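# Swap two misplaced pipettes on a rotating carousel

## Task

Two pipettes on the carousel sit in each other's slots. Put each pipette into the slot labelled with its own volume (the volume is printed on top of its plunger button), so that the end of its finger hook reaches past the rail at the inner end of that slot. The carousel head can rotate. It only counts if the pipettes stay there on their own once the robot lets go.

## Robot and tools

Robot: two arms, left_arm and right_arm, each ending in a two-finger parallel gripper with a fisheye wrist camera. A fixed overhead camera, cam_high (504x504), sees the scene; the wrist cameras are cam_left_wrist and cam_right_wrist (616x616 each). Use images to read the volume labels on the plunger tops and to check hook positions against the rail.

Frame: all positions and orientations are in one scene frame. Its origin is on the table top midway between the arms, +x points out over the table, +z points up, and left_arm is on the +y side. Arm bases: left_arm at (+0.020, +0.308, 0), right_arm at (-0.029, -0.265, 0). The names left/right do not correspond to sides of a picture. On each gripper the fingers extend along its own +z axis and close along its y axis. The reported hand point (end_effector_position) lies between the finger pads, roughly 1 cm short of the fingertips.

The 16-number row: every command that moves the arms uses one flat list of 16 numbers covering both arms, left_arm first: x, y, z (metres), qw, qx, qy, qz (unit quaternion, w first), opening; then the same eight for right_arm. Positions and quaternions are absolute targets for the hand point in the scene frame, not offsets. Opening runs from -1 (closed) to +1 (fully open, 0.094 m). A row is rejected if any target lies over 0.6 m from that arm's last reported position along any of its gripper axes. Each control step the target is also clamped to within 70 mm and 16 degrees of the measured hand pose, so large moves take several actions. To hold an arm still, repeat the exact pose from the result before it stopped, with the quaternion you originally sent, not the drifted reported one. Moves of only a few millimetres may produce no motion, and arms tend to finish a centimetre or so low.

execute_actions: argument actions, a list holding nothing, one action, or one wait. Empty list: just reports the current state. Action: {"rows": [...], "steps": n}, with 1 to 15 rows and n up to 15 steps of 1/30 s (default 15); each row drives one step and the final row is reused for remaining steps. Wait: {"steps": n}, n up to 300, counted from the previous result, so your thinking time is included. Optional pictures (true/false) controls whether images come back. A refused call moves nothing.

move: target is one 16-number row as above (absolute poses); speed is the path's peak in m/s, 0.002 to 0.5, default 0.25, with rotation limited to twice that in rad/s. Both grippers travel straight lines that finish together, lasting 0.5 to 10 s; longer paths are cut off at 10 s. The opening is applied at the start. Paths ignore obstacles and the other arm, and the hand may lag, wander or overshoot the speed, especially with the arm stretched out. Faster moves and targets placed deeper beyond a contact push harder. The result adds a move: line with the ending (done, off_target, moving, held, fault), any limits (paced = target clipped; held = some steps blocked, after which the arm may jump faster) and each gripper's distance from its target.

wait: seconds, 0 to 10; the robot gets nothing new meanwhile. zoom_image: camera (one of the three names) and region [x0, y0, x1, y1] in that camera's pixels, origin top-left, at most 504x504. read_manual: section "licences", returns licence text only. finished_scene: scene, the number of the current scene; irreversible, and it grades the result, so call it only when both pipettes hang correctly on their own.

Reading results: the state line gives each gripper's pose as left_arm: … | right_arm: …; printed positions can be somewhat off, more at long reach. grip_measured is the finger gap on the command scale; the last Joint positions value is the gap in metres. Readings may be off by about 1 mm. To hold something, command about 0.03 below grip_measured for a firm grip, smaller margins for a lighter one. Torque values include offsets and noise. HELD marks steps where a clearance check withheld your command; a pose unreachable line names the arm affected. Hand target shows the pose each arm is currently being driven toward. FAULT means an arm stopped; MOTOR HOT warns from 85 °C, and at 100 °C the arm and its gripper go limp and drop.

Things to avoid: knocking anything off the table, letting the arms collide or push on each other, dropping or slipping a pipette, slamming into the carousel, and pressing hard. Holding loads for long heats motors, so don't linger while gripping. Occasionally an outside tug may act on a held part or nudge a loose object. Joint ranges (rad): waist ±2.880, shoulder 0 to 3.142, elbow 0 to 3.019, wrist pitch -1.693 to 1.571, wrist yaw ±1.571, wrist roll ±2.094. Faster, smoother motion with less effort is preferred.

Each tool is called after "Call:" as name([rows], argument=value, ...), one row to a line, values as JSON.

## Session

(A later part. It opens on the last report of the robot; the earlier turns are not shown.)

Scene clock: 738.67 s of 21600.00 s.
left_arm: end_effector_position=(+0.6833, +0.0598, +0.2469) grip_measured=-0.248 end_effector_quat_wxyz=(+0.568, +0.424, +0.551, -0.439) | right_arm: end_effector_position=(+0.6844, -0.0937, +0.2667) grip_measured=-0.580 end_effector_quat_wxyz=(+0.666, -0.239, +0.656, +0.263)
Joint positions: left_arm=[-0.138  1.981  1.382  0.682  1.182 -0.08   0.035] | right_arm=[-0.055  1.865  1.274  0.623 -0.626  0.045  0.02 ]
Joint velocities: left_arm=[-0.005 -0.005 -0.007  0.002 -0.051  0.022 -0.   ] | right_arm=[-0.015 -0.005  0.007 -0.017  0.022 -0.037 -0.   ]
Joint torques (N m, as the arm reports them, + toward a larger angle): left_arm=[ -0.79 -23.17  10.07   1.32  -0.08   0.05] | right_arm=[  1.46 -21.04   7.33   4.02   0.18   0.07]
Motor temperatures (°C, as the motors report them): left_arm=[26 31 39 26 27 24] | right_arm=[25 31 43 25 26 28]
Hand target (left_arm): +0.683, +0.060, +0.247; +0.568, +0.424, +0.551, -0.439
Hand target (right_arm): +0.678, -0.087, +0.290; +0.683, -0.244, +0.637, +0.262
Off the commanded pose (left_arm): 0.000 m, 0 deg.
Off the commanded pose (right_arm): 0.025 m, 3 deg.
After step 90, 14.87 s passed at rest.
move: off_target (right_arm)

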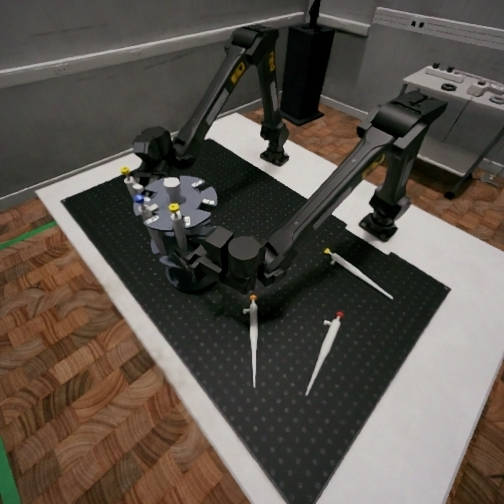

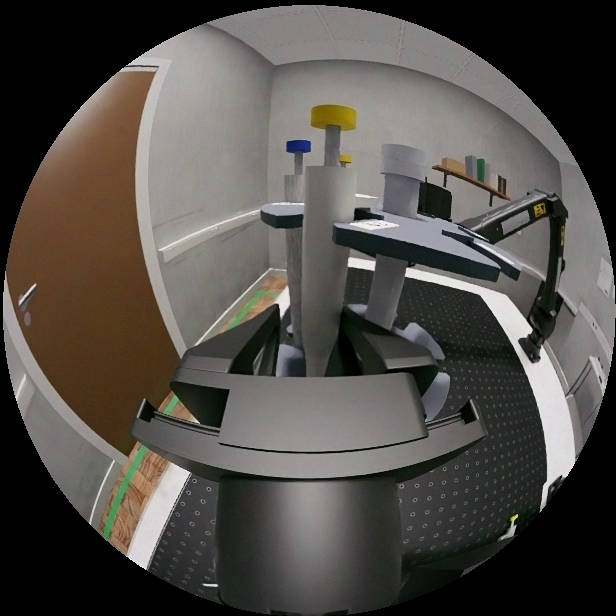

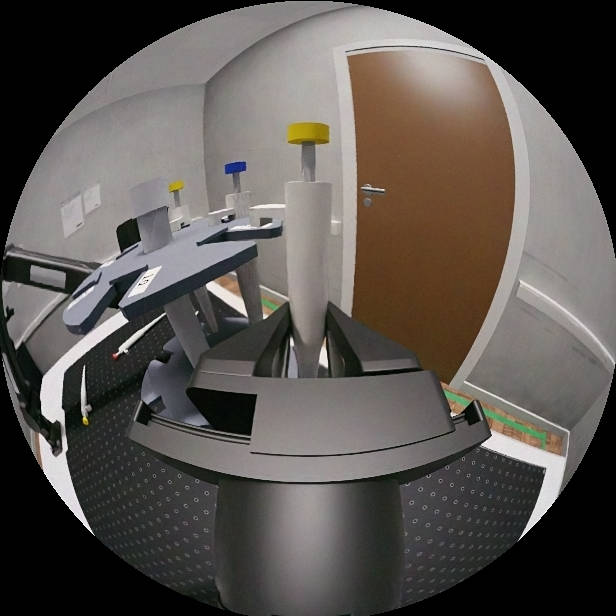

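Call:
move(target=[0.6833,0.0598,0.2469,0.568,0.424,0.551,-0.439,-0.25, 0.673,-0.088,0.299,0.6828,-0.2444,0.6367,0.2621,-0.615], speed=0.05)

Call:
zoom_image(camera="cam_right_wrist", region=[60, 150, 340, 410])

Scene clock: 743.07 s of 21600.00 s.
left_arm: end_effector_position=(+0.6833, +0.0598, +0.2469) grip_measured=-0.248 end_effector_quat_wxyz=(+0.568, +0.424, +0.551, -0.439) | right_arm: end_effector_position=(+0.6808, -0.0941, +0.2692) grip_measured=-0.580 end_effector_quat_wxyz=(+0.666, -0.239, +0.656, +0.263)
Joint positions: left_arm=[-0.138  1.981  1.382  0.682  1.182 -0.08   0.035] | right_arm=[-0.055  1.854  1.264  0.623 -0.626  0.045  0.02 ]
Joint velocities: left_arm=[-0.015  0.005 -0.002 -0.007 -0.007  0.022 -0.   ] | right_arm=[-0.005 -0.015  0.002  0.002 -0.095 -0.037  0.   ]
Joint torques (N m, as the arm reports them, + toward a larger angle): left_arm=[ -0.96 -23.43  10.13   1.35  -0.08   0.06] | right_arm=[  1.63 -22.18   7.43   3.25   0.14   0.06]
Motor temperatures (°C, as the motors report them): left_arm=[26 31 39 26 27 24] | right_arm=[25 32 42 25 26 28]
Hand target (left_arm): +0.683, +0.060, +0.247; +0.568, +0.424, +0.551, -0.439
Hand target (right_arm): +0.673, -0.088, +0.298; +0.683, -0.244, +0.637, +0.262
Off the commanded pose (left_arm): 0.000 m, 0 deg.
Off the commanded pose (right_arm): 0.031 m, 3 deg.
After step 90, 0.23 s passed at rest.
move: off_target (right_arm)

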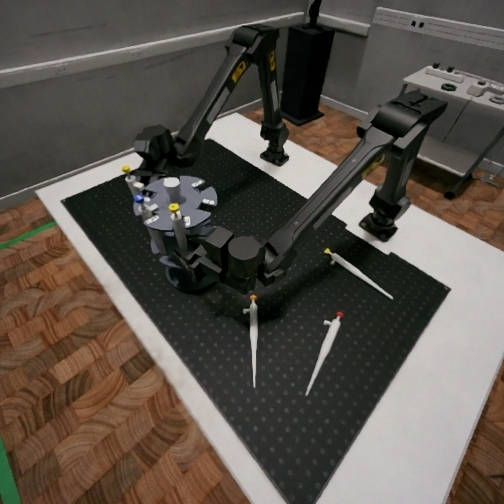

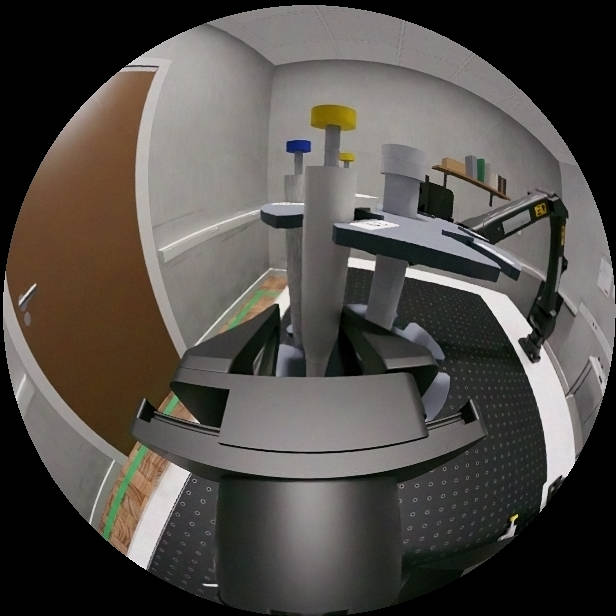

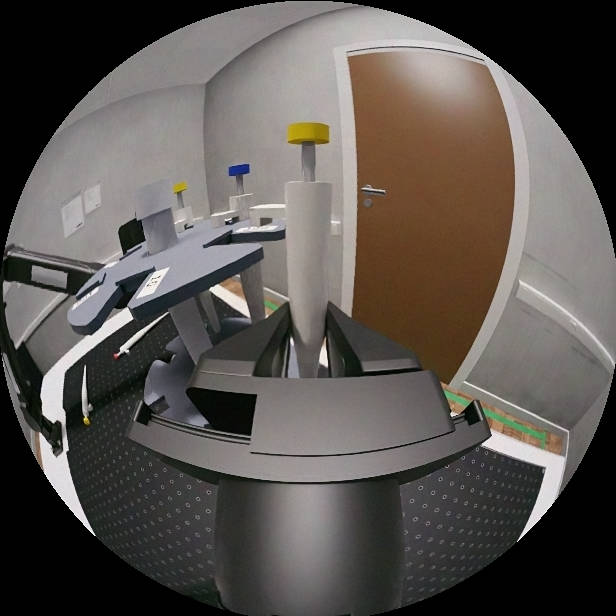

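Region (60, 150, 340, 410) of cam_right_wrist's 616x616 image, scaled by 1.800, with more detail than that image has; it fills the top 468 rows of this view, and the rest is white.

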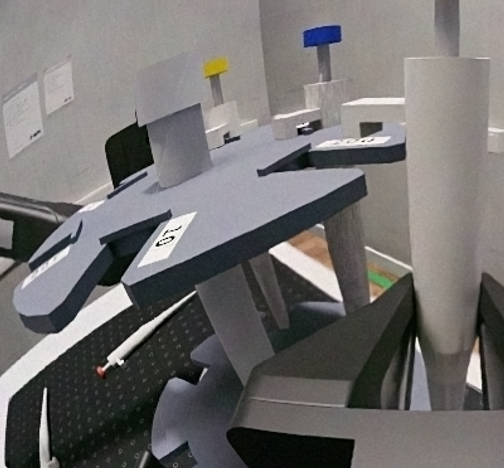

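Call:
move(target=[0.6833,0.0598,0.2469,0.568,0.424,0.551,-0.439,-0.25, 0.660,-0.071,0.306,0.6828,-0.2444,0.6367,0.2621,-0.615], speed=0.05)

Call:
zoom_image(camera="cam_right_wrist", region=[100, 150, 380, 410])

Call:
zoom_image(camera="cam_high", region=[95, 140, 225, 240])

Scene clock: 748.13 s of 21600.00 s.
left_arm: end_effector_position=(+0.6833, +0.0598, +0.2469) grip_measured=-0.248 end_effector_quat_wxyz=(+0.568, +0.424, +0.551, -0.439) | right_arm: end_effector_position=(+0.6689, -0.0792, +0.2813) grip_measured=-0.580 end_effector_quat_wxyz=(+0.671, -0.239, +0.652, +0.261)
Joint positions: left_arm=[-0.138  1.981  1.382  0.682  1.182 -0.08   0.035] | right_arm=[-0.026  1.817  1.238  0.623 -0.594  0.045  0.02 ]
Joint velocities: left_arm=[-0.005 -0.005  0.002  0.007  0.007 -0.037  0.   ] | right_arm=[-0.015 -0.005  0.017  0.002 -0.11  -0.022 -0.001]
Joint torques (N m, as the arm reports them, + toward a larger angle): left_arm=[ -0.61 -22.88  10.03   1.35  -0.12   0.03] | right_arm=[  1.47 -21.73   7.51   2.88   0.13   0.03]
Motor temperatures (°C, as the motors report them): left_arm=[26 32 39 26 27 24] | right_arm=[25 32 41 25 26 28]
Hand target (left_arm): +0.683, +0.060, +0.247; +0.568, +0.424, +0.551, -0.439
Hand target (right_arm): +0.660, -0.071, +0.305; +0.683, -0.244, +0.637, +0.262
Off the commanded pose (left_arm): 0.000 m, 0 deg.
Off the commanded pose (right_arm): 0.028 m, 2 deg.
After step 90, 0.73 s passed at rest.
move: off_target (right_arm)

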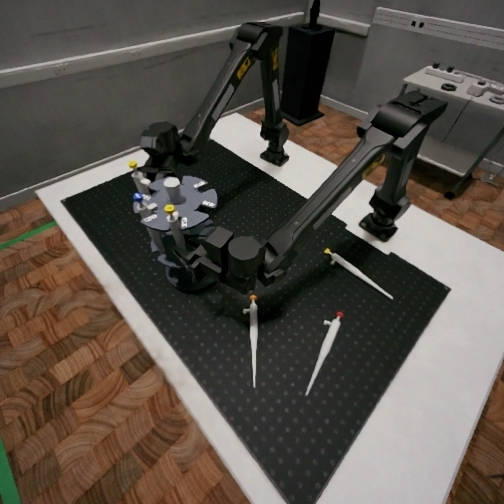

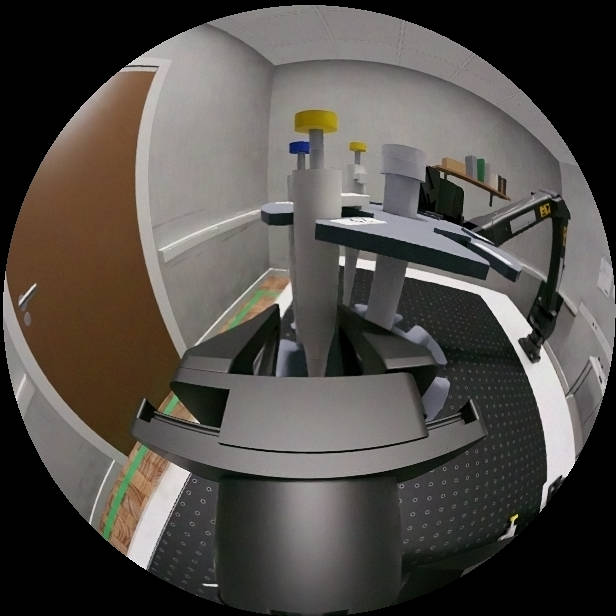

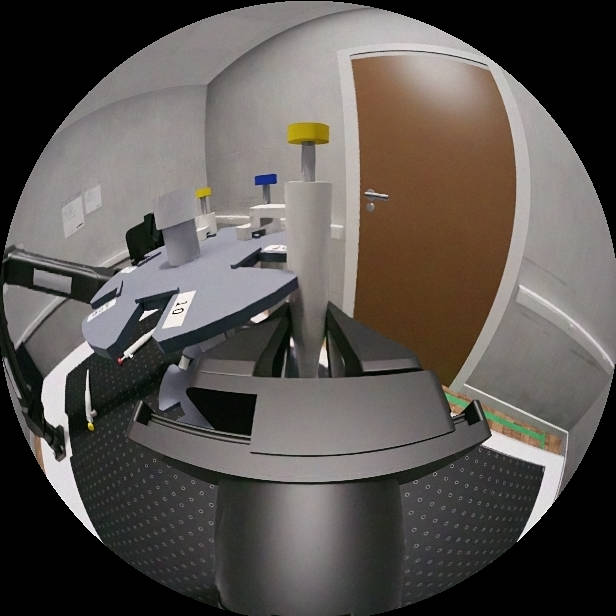

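Region (100, 150, 380, 410) of cam_right_wrist's 616x616 image, scaled by 1.800, with more detail than that image has; it fills the top 468 rows of this view, and the rest is white.

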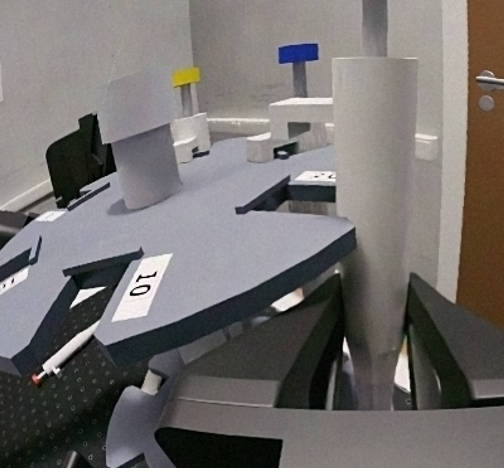

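Region (95, 140, 225, 240) of cam_high's 504x504 image, scaled by 3.877, with more detail than that image has; it fills the top 388 rows of this view, and the rest is white.

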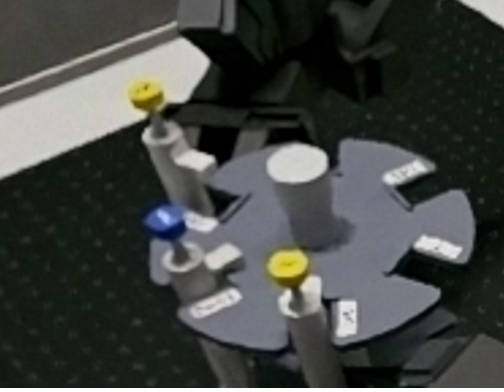

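Call:
move(target=[0.6833,0.0598,0.2469,0.568,0.424,0.551,-0.439,-0.25, 0.655,-0.056,0.299,0.6828,-0.2444,0.6367,0.2621,-0.615], speed=0.04)

Call:
zoom_image(camera="cam_right_wrist", region=[100, 150, 380, 410])

Call:
zoom_image(camera="cam_high", region=[95, 140, 225, 240])

Scene clock: 753.13 s of 21600.00 s.
left_arm: end_effector_position=(+0.6833, +0.0598, +0.2469) grip_measured=-0.248 end_effector_quat_wxyz=(+0.568, +0.424, +0.551, -0.439) | right_arm: end_effector_position=(+0.6628, -0.0625, +0.2724) grip_measured=-0.580 end_effector_quat_wxyz=(+0.665, -0.238, +0.657, +0.264)
Joint positions: left_arm=[-0.138  1.981  1.382  0.682  1.182 -0.08   0.035] | right_arm=[ 0.003  1.817  1.221  0.623 -0.567  0.045  0.02 ]
Joint velocities: left_arm=[-0.005 -0.005  0.002 -0.012  0.007  0.007 -0.001] | right_arm=[ 0.005 -0.005 -0.017 -0.007 -0.007 -0.066 -0.   ]
Joint torques (N m, as the arm reports them, + toward a larger angle): left_arm=[ -0.68 -23.24  10.02   1.31  -0.07   0.02] | right_arm=[  2.06 -20.88   7.5    3.75   0.15   0.  ]
Motor temperatures (°C, as the motors report them): left_arm=[26 32 38 26 27 24] | right_arm=[25 33 41 25 26 28]
Hand target (left_arm): +0.683, +0.060, +0.247; +0.568, +0.424, +0.551, -0.439
Hand target (right_arm): +0.655, -0.056, +0.298; +0.683, -0.244, +0.637, +0.262
Off the commanded pose (left_arm): 0.000 m, 0 deg.
Off the commanded pose (right_arm): 0.028 m, 3 deg.
After step 90, 0.90 s passed at rest.
move: off_target (right_arm)

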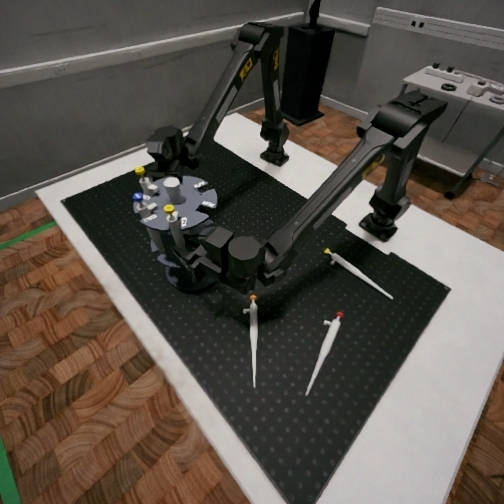

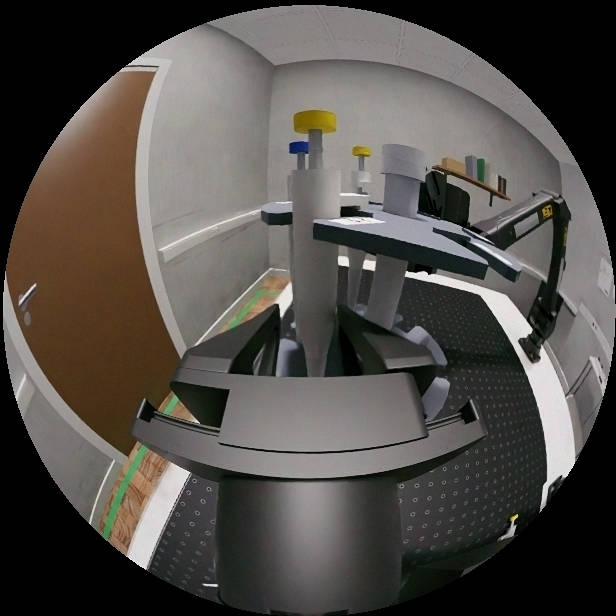

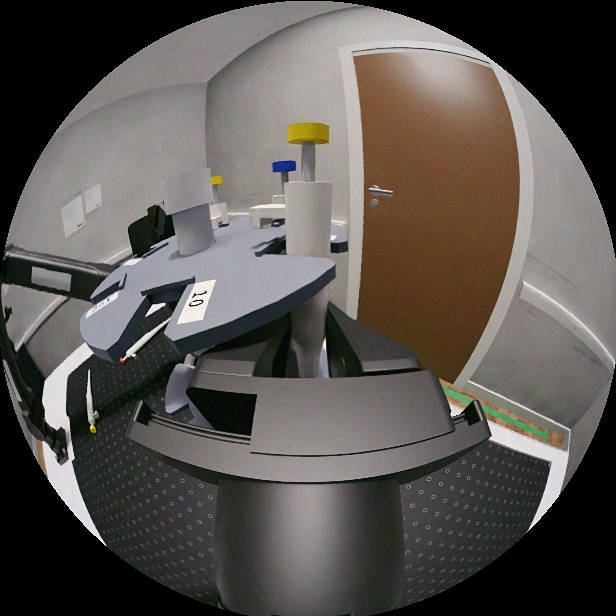

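Region (100, 150, 380, 410) of cam_right_wrist's 616x616 image, scaled by 1.800, with more detail than that image has; it fills the top 468 rows of this view, and the rest is white.

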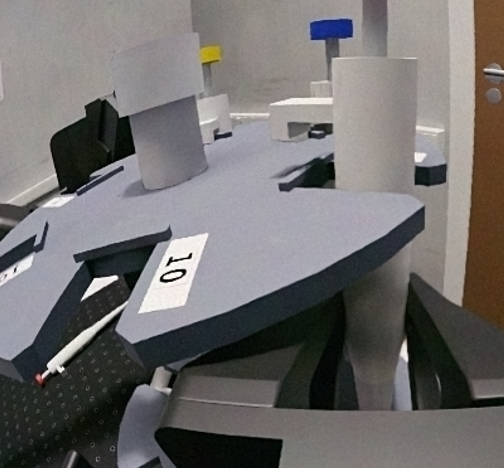

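Region (95, 140, 225, 240) of cam_high's 504x504 image, scaled by 3.877, with more detail than that image has; it fills the top 388 rows of this view, and the rest is white.

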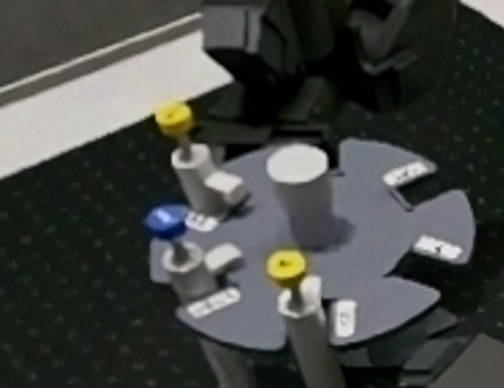

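Call:
execute_actions(actions=[])

Scene clock: 767.03 s of 21600.00 s.
left_arm: end_effector_position=(+0.6833, +0.0598, +0.2469) grip_measured=-0.248 end_effector_quat_wxyz=(+0.568, +0.424, +0.551, -0.439) | right_arm: end_effector_position=(+0.6628, -0.0625, +0.2724) grip_measured=-0.580 end_effector_quat_wxyz=(+0.665, -0.238, +0.657, +0.264)
Joint positions: left_arm=[-0.138  1.981  1.382  0.682  1.182 -0.08   0.035] | right_arm=[ 0.003  1.817  1.221  0.623 -0.567  0.045  0.02 ]
Joint velocities: left_arm=[ 0.005 -0.005  0.002 -0.012 -0.066 -0.037 -0.   ] | right_arm=[-0.005 -0.015 -0.007 -0.007  0.022  0.007 -0.001]
Joint torques (N m, as the arm reports them, + toward a larger angle): left_arm=[ -0.69 -22.95  10.06   1.29  -0.11   0.05] | right_arm=[  1.79 -20.25   7.49   3.85   0.12   0.04]
Motor temperatures (°C, as the motors report them): left_arm=[26 32 38 26 27 24] | right_arm=[25 33 40 26 26 28]
Hand target (left_arm): +0.683, +0.060, +0.247; +0.568, +0.424, +0.551, -0.439
Hand target (right_arm): +0.655, -0.056, +0.298; +0.683, -0.244, +0.637, +0.262
Off the commanded pose (left_arm): 0.000 m, 0 deg.
Off the commanded pose (right_arm): 0.028 m, 3 deg.
Steps of this call (steps 1 to 90: nothing new was sent; then 10.90 s passed at rest). Readings (end_effector_position):
1: left_arm (+0.6833, +0.0598, +0.2469) | right_arm (+0.6628, -0.0625, +0.2724)
2: left_arm (+0.6833, +0.0598, +0.2469) | right_arm (+0.6628, -0.0625, +0.2724)
4: left_arm (+0.6833, +0.0598, +0.2469) | right_arm (+0.6628, -0.0625, +0.2724)
8: left_arm (+0.6833, +0.0598, +0.2469) | right_arm (+0.6628, -0.0625, +0.2724)
90: the state above

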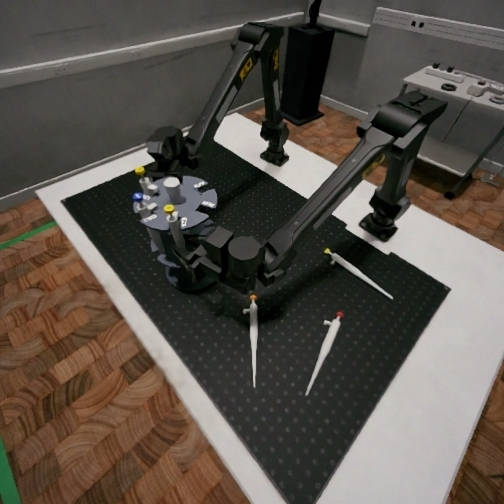

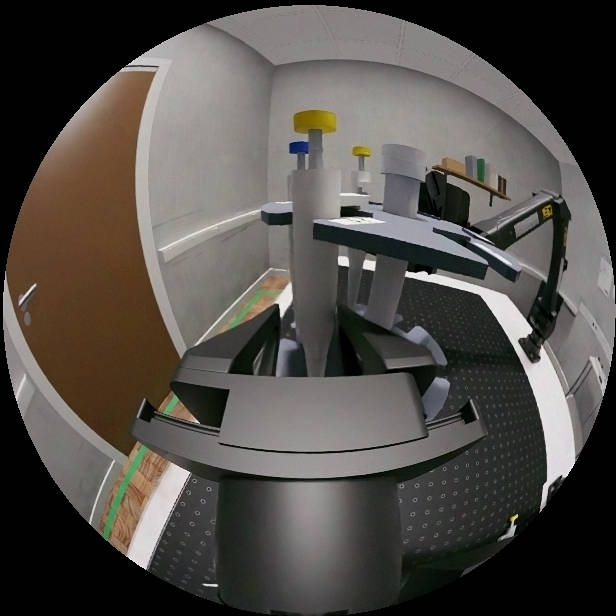

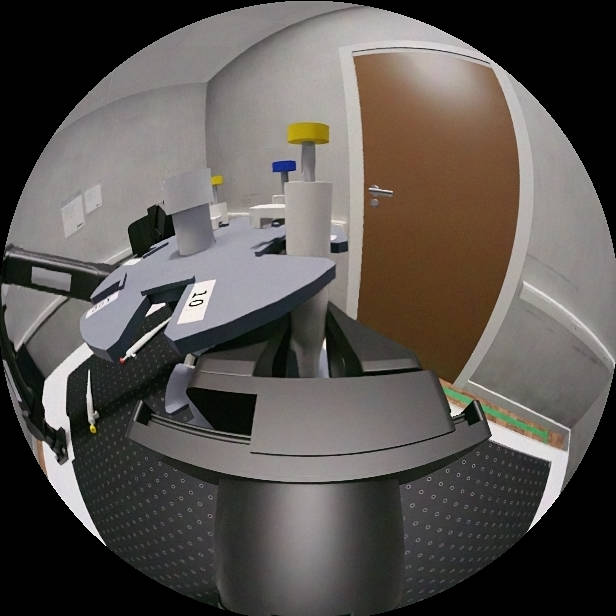

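Call:
zoom_image(camera="cam_right_wrist", region=[180, 150, 380, 320])

Call:
zoom_image(camera="cam_high", region=[95, 140, 225, 240])

Region (180, 150, 380, 320) of cam_right_wrist's 616x616 image, scaled by 2.520, with more detail than that image has; it fills the top 428 rows of this view, and the rest is white.

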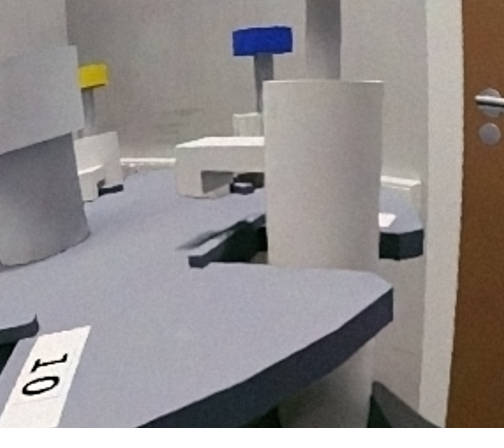

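Region (95, 140, 225, 240) of cam_high's 504x504 image, scaled by 3.877, with more detail than that image has; it fills the top 388 rows of this view, and the rest is white.

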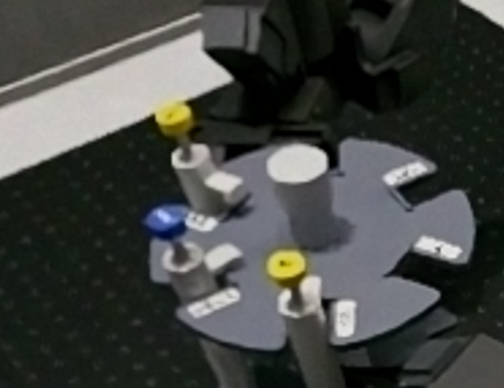

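Call:
move(target=[0.6833,0.0598,0.2469,0.568,0.424,0.551,-0.439,-0.25, 0.652,-0.048,0.299,0.6828,-0.2444,0.6367,0.2621,-0.615], speed=0.04)

Scene clock: 772.87 s of 21600.00 s.
left_arm: end_effector_position=(+0.6833, +0.0598, +0.2469) grip_measured=-0.248 end_effector_quat_wxyz=(+0.568, +0.424, +0.551, -0.439) | right_arm: end_effector_position=(+0.6633, -0.0614, +0.2710) grip_measured=-0.580 end_effector_quat_wxyz=(+0.665, -0.233, +0.660, +0.260)
Joint positions: left_arm=[-0.138  1.981  1.382  0.682  1.182 -0.08   0.035] | right_arm=[ 0.008  1.817  1.219  0.623 -0.549  0.045  0.02 ]
Joint velocities: left_arm=[ 0.005 -0.005 -0.012 -0.012  0.022  0.022 -0.001] | right_arm=[ 0.005 -0.005 -0.002  0.002 -0.081 -0.007 -0.001]
Joint torques (N m, as the arm reports them, + toward a larger angle): left_arm=[ -0.72 -23.35  10.06   1.34  -0.06   0.03] | right_arm=[  2.37 -21.6    7.2    3.67  -0.01  -0.03]
Motor temperatures (°C, as the motors report them): left_arm=[26 32 38 26 27 24] | right_arm=[25 33 40 26 26 28]
Hand target (left_arm): +0.683, +0.060, +0.247; +0.568, +0.424, +0.551, -0.439
Hand target (right_arm): +0.652, -0.048, +0.299; +0.683, -0.244, +0.637, +0.262
Off the commanded pose (left_arm): 0.000 m, 0 deg.
Off the commanded pose (right_arm): 0.033 m, 4 deg.
After step 90, 1.80 s passed at rest.
move: off_target (right_arm)

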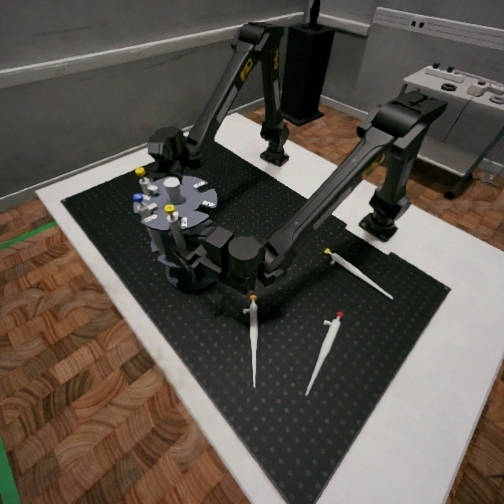

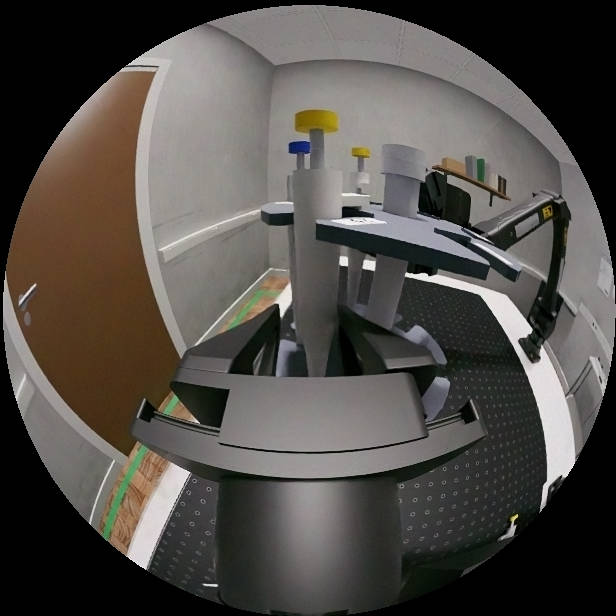

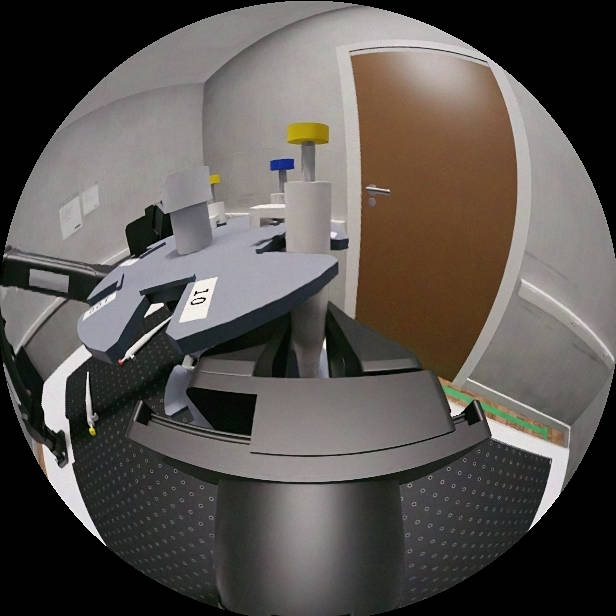

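Call:
zoom_image(camera="cam_right_wrist", region=[200, 170, 360, 290])

Region (200, 170, 360, 290) of cam_right_wrist's 616x616 image, scaled by 3.150, with more detail than that image has; it fills the top 378 rows of this view, and the rest is white.

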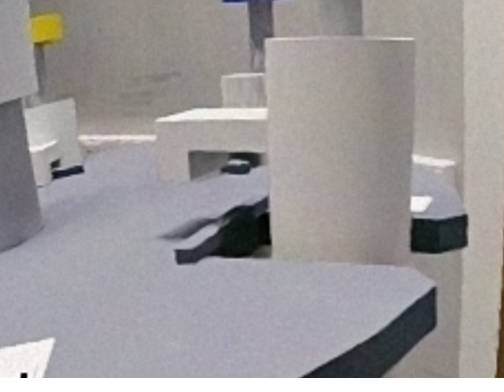

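Call:
move(target=[0.6833,0.0598,0.2469,0.568,0.424,0.551,-0.439,-0.25, 0.655,-0.050,0.268,0.6828,-0.2444,0.6367,0.2621,-0.615], speed=0.04)

Call:
zoom_image(camera="cam_right_wrist", region=[200, 170, 360, 290])

Scene clock: 783.30 s of 21600.00 s.
left_arm: end_effector_position=(+0.6833, +0.0598, +0.2469) grip_measured=-0.248 end_effector_quat_wxyz=(+0.568, +0.424, +0.551, -0.439) | right_arm: end_effector_position=(+0.6581, -0.0623, +0.2720) grip_measured=-0.580 end_effector_quat_wxyz=(+0.679, -0.236, +0.646, +0.257)
Joint positions: left_arm=[-0.138  1.981  1.382  0.682  1.182 -0.08   0.035] | right_arm=[ 0.008  1.819  1.196  0.687 -0.549  0.045  0.02 ]
Joint velocities: left_arm=[-0.005 -0.005 -0.012 -0.007  0.051 -0.037 -0.   ] | right_arm=[ 0.005 -0.015  0.012 -0.027 -0.037 -0.007 -0.001]
Joint torques (N m, as the arm reports them, + toward a larger angle): left_arm=[ -0.98 -23.08  10.09   1.38  -0.07   0.08] | right_arm=[  1.59 -15.89   7.34   4.03  -0.13  -0.02]
Motor temperatures (°C, as the motors report them): left_arm=[26 32 38 26 27 24] | right_arm=[25 34 39 26 26 28]
Hand target (left_arm): +0.683, +0.060, +0.247; +0.568, +0.424, +0.551, -0.439
Hand target (right_arm): +0.655, -0.050, +0.268; +0.683, -0.244, +0.637, +0.262
Off the commanded pose (left_arm): 0.000 m, 0 deg.
Off the commanded pose (right_arm): 0.013 m, 2 deg.
After step 90, 6.43 s passed at rest.
move: off_target (right_arm)

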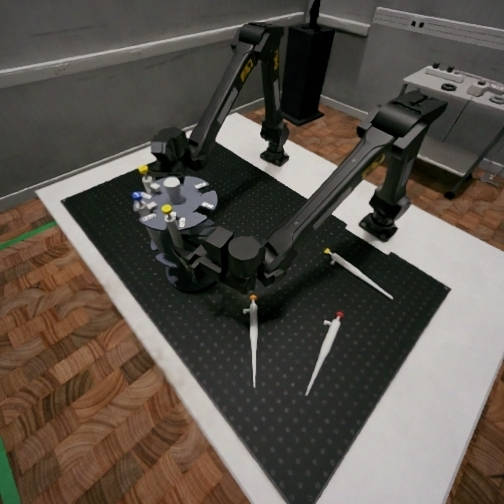

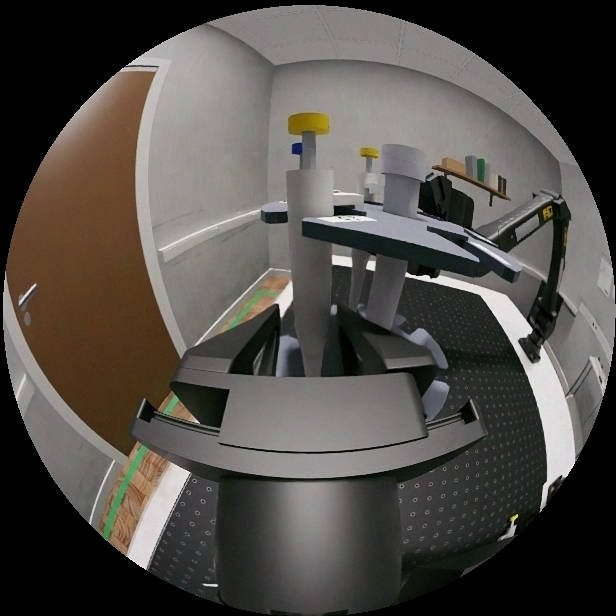

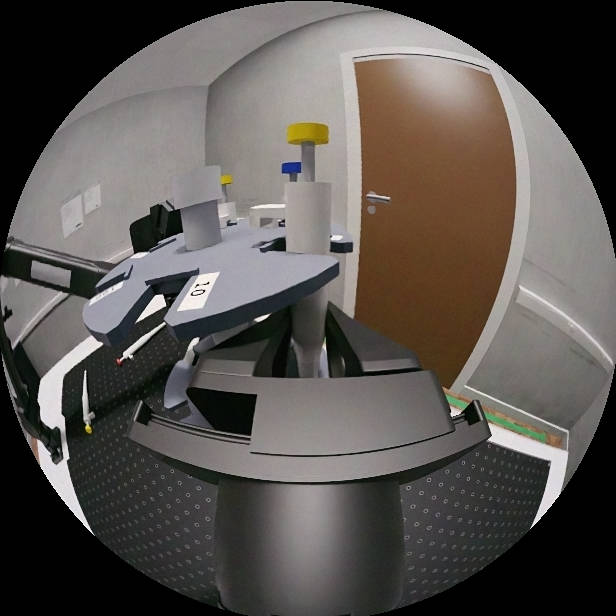

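Region (200, 170, 360, 290) of cam_right_wrist's 616x616 image, scaled by 3.150, with more detail than that image has; it fills the top 378 rows of this view, and the rest is white.

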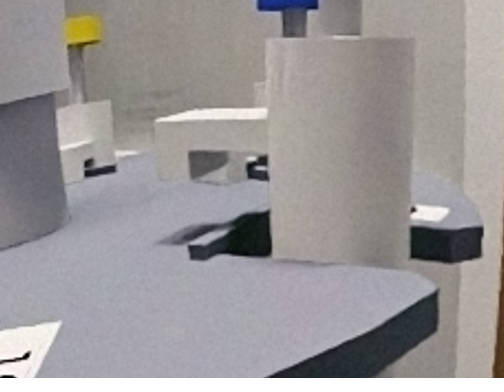

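Call:
move(target=[0.6833,0.0598,0.2469,0.568,0.424,0.551,-0.439,-0.25, 0.658,-0.052,0.252,0.6828,-0.2444,0.6367,0.2621,-0.615], speed=0.04)

Call:
zoom_image(camera="cam_right_wrist", region=[200, 170, 360, 290])

Scene clock: 786.73 s of 21600.00 s.
left_arm: end_effector_position=(+0.6833, +0.0598, +0.2469) grip_measured=-0.248 end_effector_quat_wxyz=(+0.568, +0.424, +0.551, -0.439) | right_arm: end_effector_position=(+0.6612, -0.0616, +0.2613) grip_measured=-0.580 end_effector_quat_wxyz=(+0.683, -0.237, +0.641, +0.257)
Joint positions: left_arm=[-0.138  1.981  1.382  0.682  1.182 -0.08   0.035] | right_arm=[ 0.008  1.847  1.196  0.728 -0.55   0.045  0.02 ]
Joint velocities: left_arm=[ 0.005 -0.015  0.002 -0.002  0.007 -0.066 -0.   ] | right_arm=[-0.015 -0.015 -0.012  0.007  0.022 -0.007  0.001]
Joint torques (N m, as the arm reports them, + toward a larger angle): left_arm=[ -0.65 -23.36  10.09   1.35  -0.09   0.07] | right_arm=[  1.41 -16.42   7.09   3.86  -0.24   0.  ]
Motor temperatures (°C, as the motors report them): left_arm=[26 32 38 26 27 24] | right_arm=[25 34 39 26 26 28]
Hand target (left_arm): +0.683, +0.060, +0.247; +0.568, +0.424, +0.551, -0.439
Hand target (right_arm): +0.658, -0.052, +0.252; +0.683, -0.244, +0.637, +0.262
Off the commanded pose (left_arm): 0.000 m, 0 deg.
Off the commanded pose (right_arm): 0.014 m, 1 deg.
move: off_target (right_arm)

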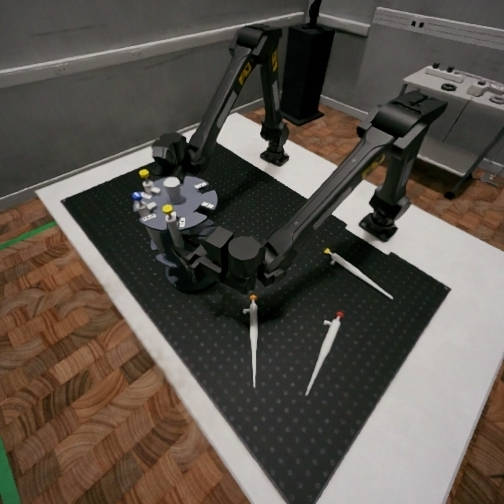

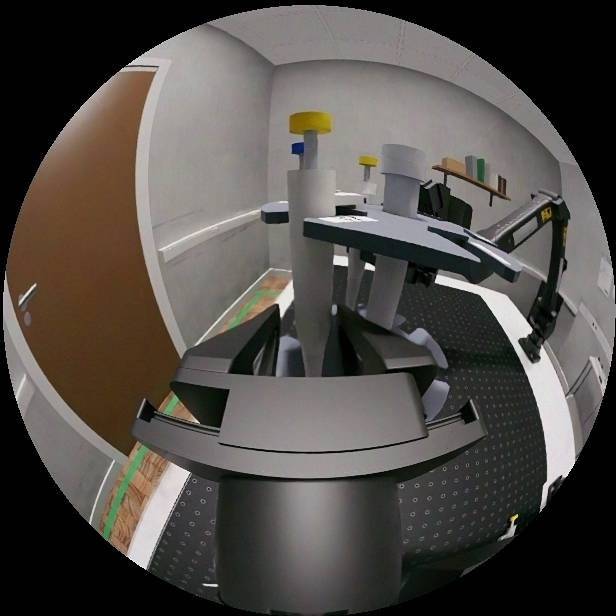

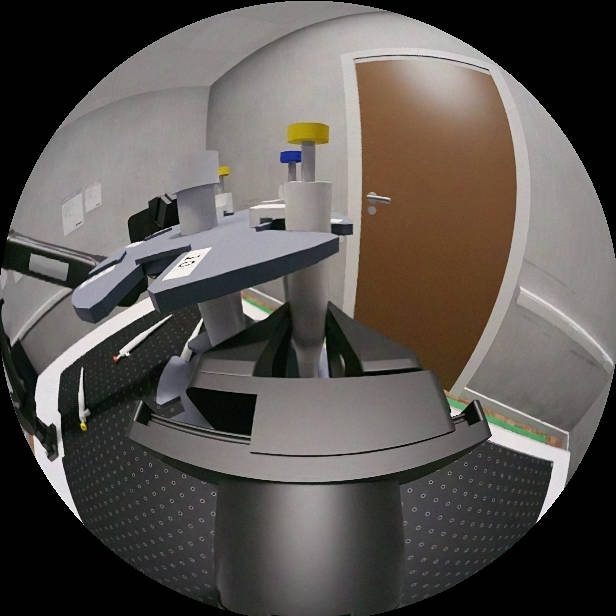

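Region (200, 170, 360, 290) of cam_right_wrist's 616x616 image, scaled by 3.150, with more detail than that image has; it fills the top 378 rows of this view, and the rest is white.

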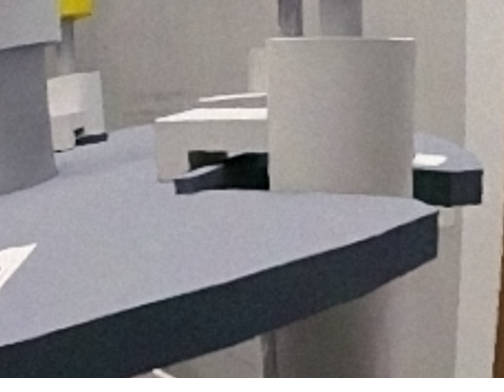

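Call:
move(target=[0.6833,0.0598,0.2469,0.568,0.424,0.551,-0.439,-0.25, 0.6612,-0.0616,0.2613,0.683,-0.237,0.641,0.257,-0.2], speed=0.04)

Call:
zoom_image(camera="cam_right_wrist", region=[200, 120, 400, 290])

Scene clock: 790.30 s of 21600.00 s.
left_arm: end_effector_position=(+0.6833, +0.0598, +0.2469) grip_measured=-0.248 end_effector_quat_wxyz=(+0.568, +0.424, +0.551, -0.439) | right_arm: end_effector_position=(+0.6612, -0.0616, +0.2613) grip_measured=-0.201 end_effector_quat_wxyz=(+0.683, -0.237, +0.641, +0.257)
Joint positions: left_arm=[-0.138  1.981  1.382  0.682  1.182 -0.08   0.035] | right_arm=[ 0.008  1.847  1.196  0.728 -0.55   0.045  0.038]
Joint velocities: left_arm=[-0.005  0.005 -0.022 -0.022 -0.007 -0.022 -0.   ] | right_arm=[ 0.005  0.005 -0.012  0.007 -0.081  0.051 -0.001]
Joint torques (N m, as the arm reports them, + toward a larger angle): left_arm=[ -0.53 -23.26   9.98   1.31  -0.07   0.04] | right_arm=[  0.78 -17.72   7.4    2.37  -0.01   0.04]
Motor temperatures (°C, as the motors report them): left_arm=[26 32 38 26 27 24] | right_arm=[25 33 39 26 26 28]
Hand target (left_arm): +0.683, +0.060, +0.247; +0.568, +0.424, +0.551, -0.439
Hand target (right_arm): +0.661, -0.062, +0.261; +0.683, -0.237, +0.641, +0.257
Off the commanded pose (left_arm): 0.000 m, 0 deg.
Off the commanded pose (right_arm): 0.000 m, 0 deg.
move: done

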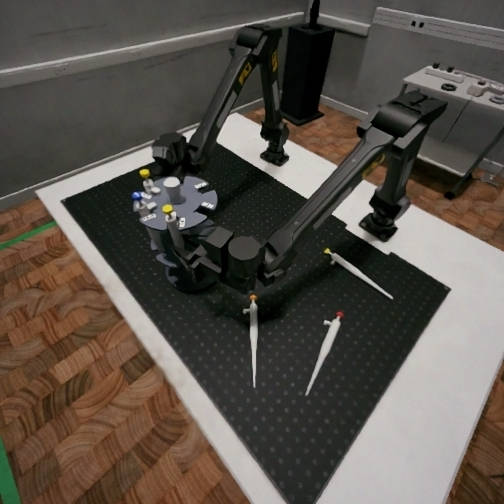

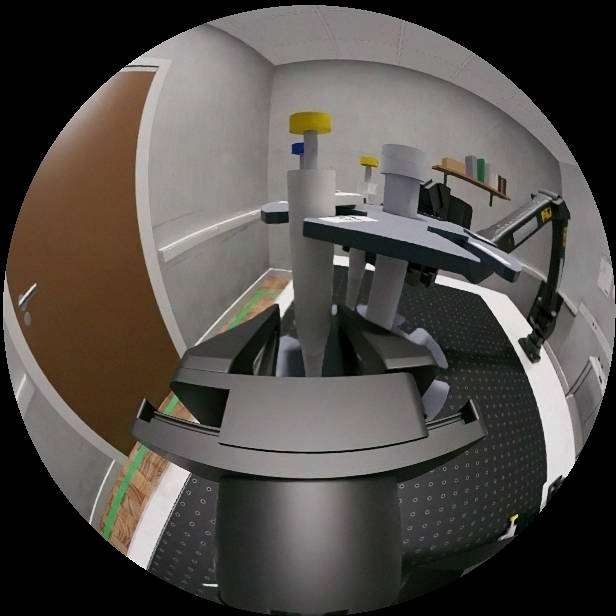

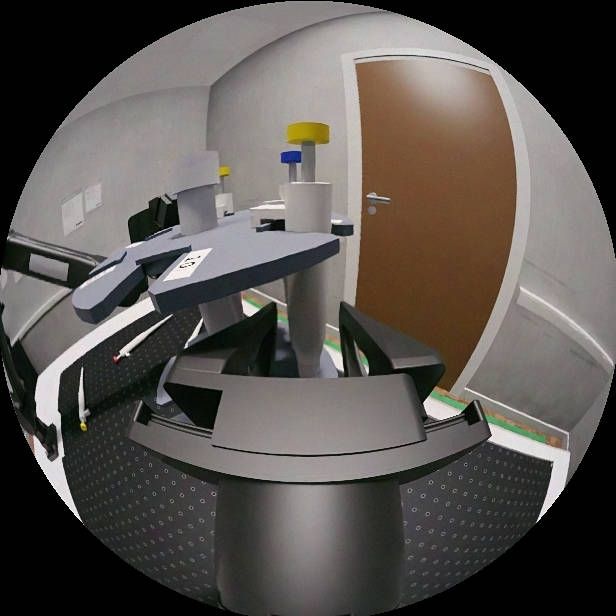

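Region (200, 120, 400, 290) of cam_right_wrist's 616x616 image, scaled by 2.520, with more detail than that image has; it fills the top 428 rows of this view, and the rest is white.

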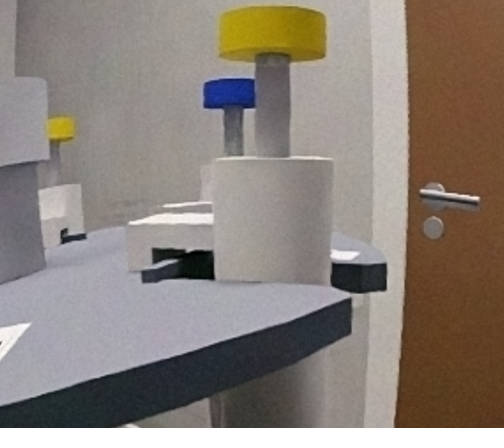

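Call:
move(target=[0.660,0.150,0.255,0.568,0.424,0.551,-0.439,0.1, 0.595,-0.125,0.265,0.683,-0.237,0.641,0.257,0.0], speed=0.08)

Scene clock: 911.87 s of 21600.00 s.
left_arm: end_effector_position=(+0.6661, +0.1494, +0.2532) grip_measured=+0.098 end_effector_quat_wxyz=(+0.567, +0.424, +0.554, -0.439) | right_arm: end_effector_position=(+0.5989, -0.1176, +0.2445) grip_measured=-0.001 end_effector_quat_wxyz=(+0.668, -0.237, +0.656, +0.261)
Joint positions: left_arm=[ 0.006  1.926  1.306  0.734  1.324 -0.117  0.052] | right_arm=[-0.084  1.717  0.976  0.775 -0.649  0.045  0.047]
Joint velocities: left_arm=[-0.015 -0.015 -0.007 -0.007 -0.007 -0.066 -0.   ] | right_arm=[-0.005 -0.005  0.012 -0.017  0.007  0.051 -0.001]
Joint torques (N m, as the arm reports them, + toward a larger angle): left_arm=[ -0.73 -22.94   8.23   1.95   0.03  -0.07] | right_arm=[  0.3  -17.8    6.52   3.69  -0.19   0.14]
Motor temperatures (°C, as the motors report them): left_arm=[26 34 38 26 27 24] | right_arm=[25 34 39 25 26 28]
Hand target (left_arm): +0.661, +0.150, +0.255; +0.568, +0.425, +0.552, -0.439
Hand target (right_arm): +0.595, -0.124, +0.264; +0.683, -0.237, +0.641, +0.257
Off the commanded pose (left_arm): 0.006 m, 0 deg.
Off the commanded pose (right_arm): 0.022 m, 2 deg.
After step 90, 117.00 s passed at rest.
move: off_target (right_arm)

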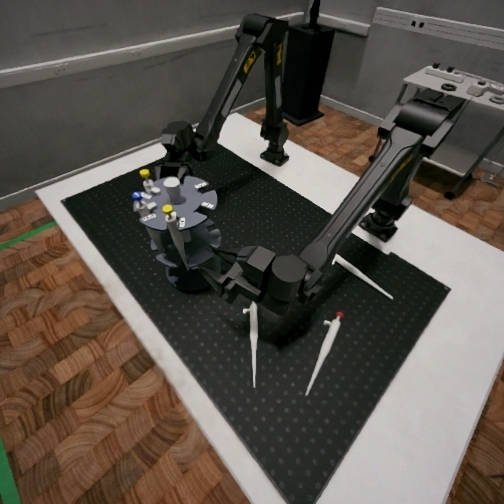

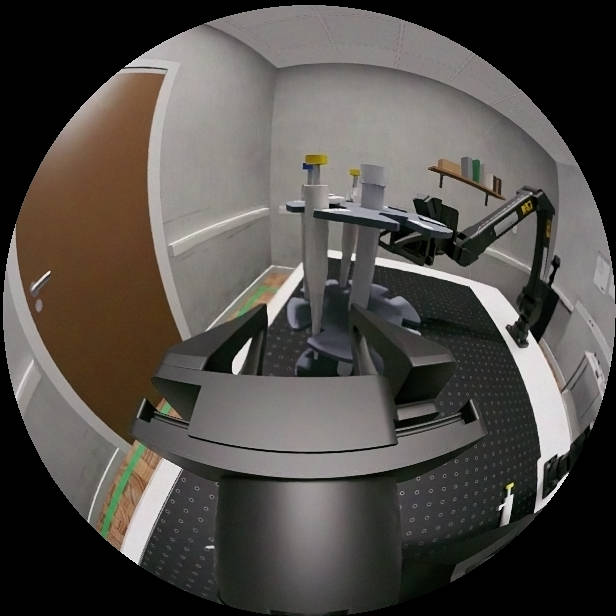

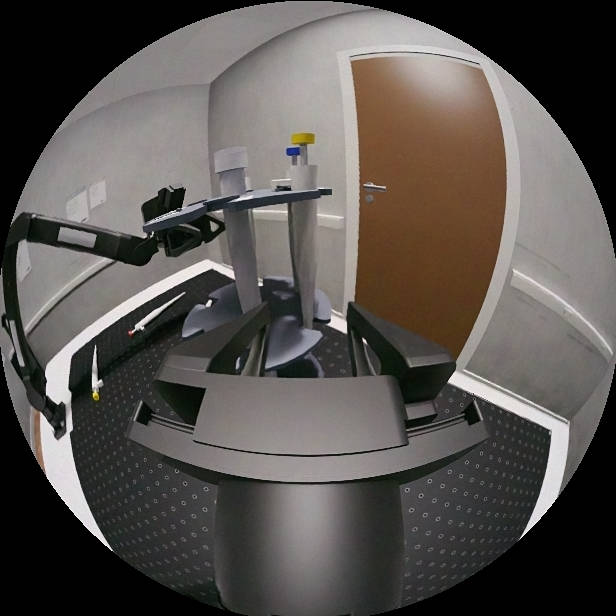

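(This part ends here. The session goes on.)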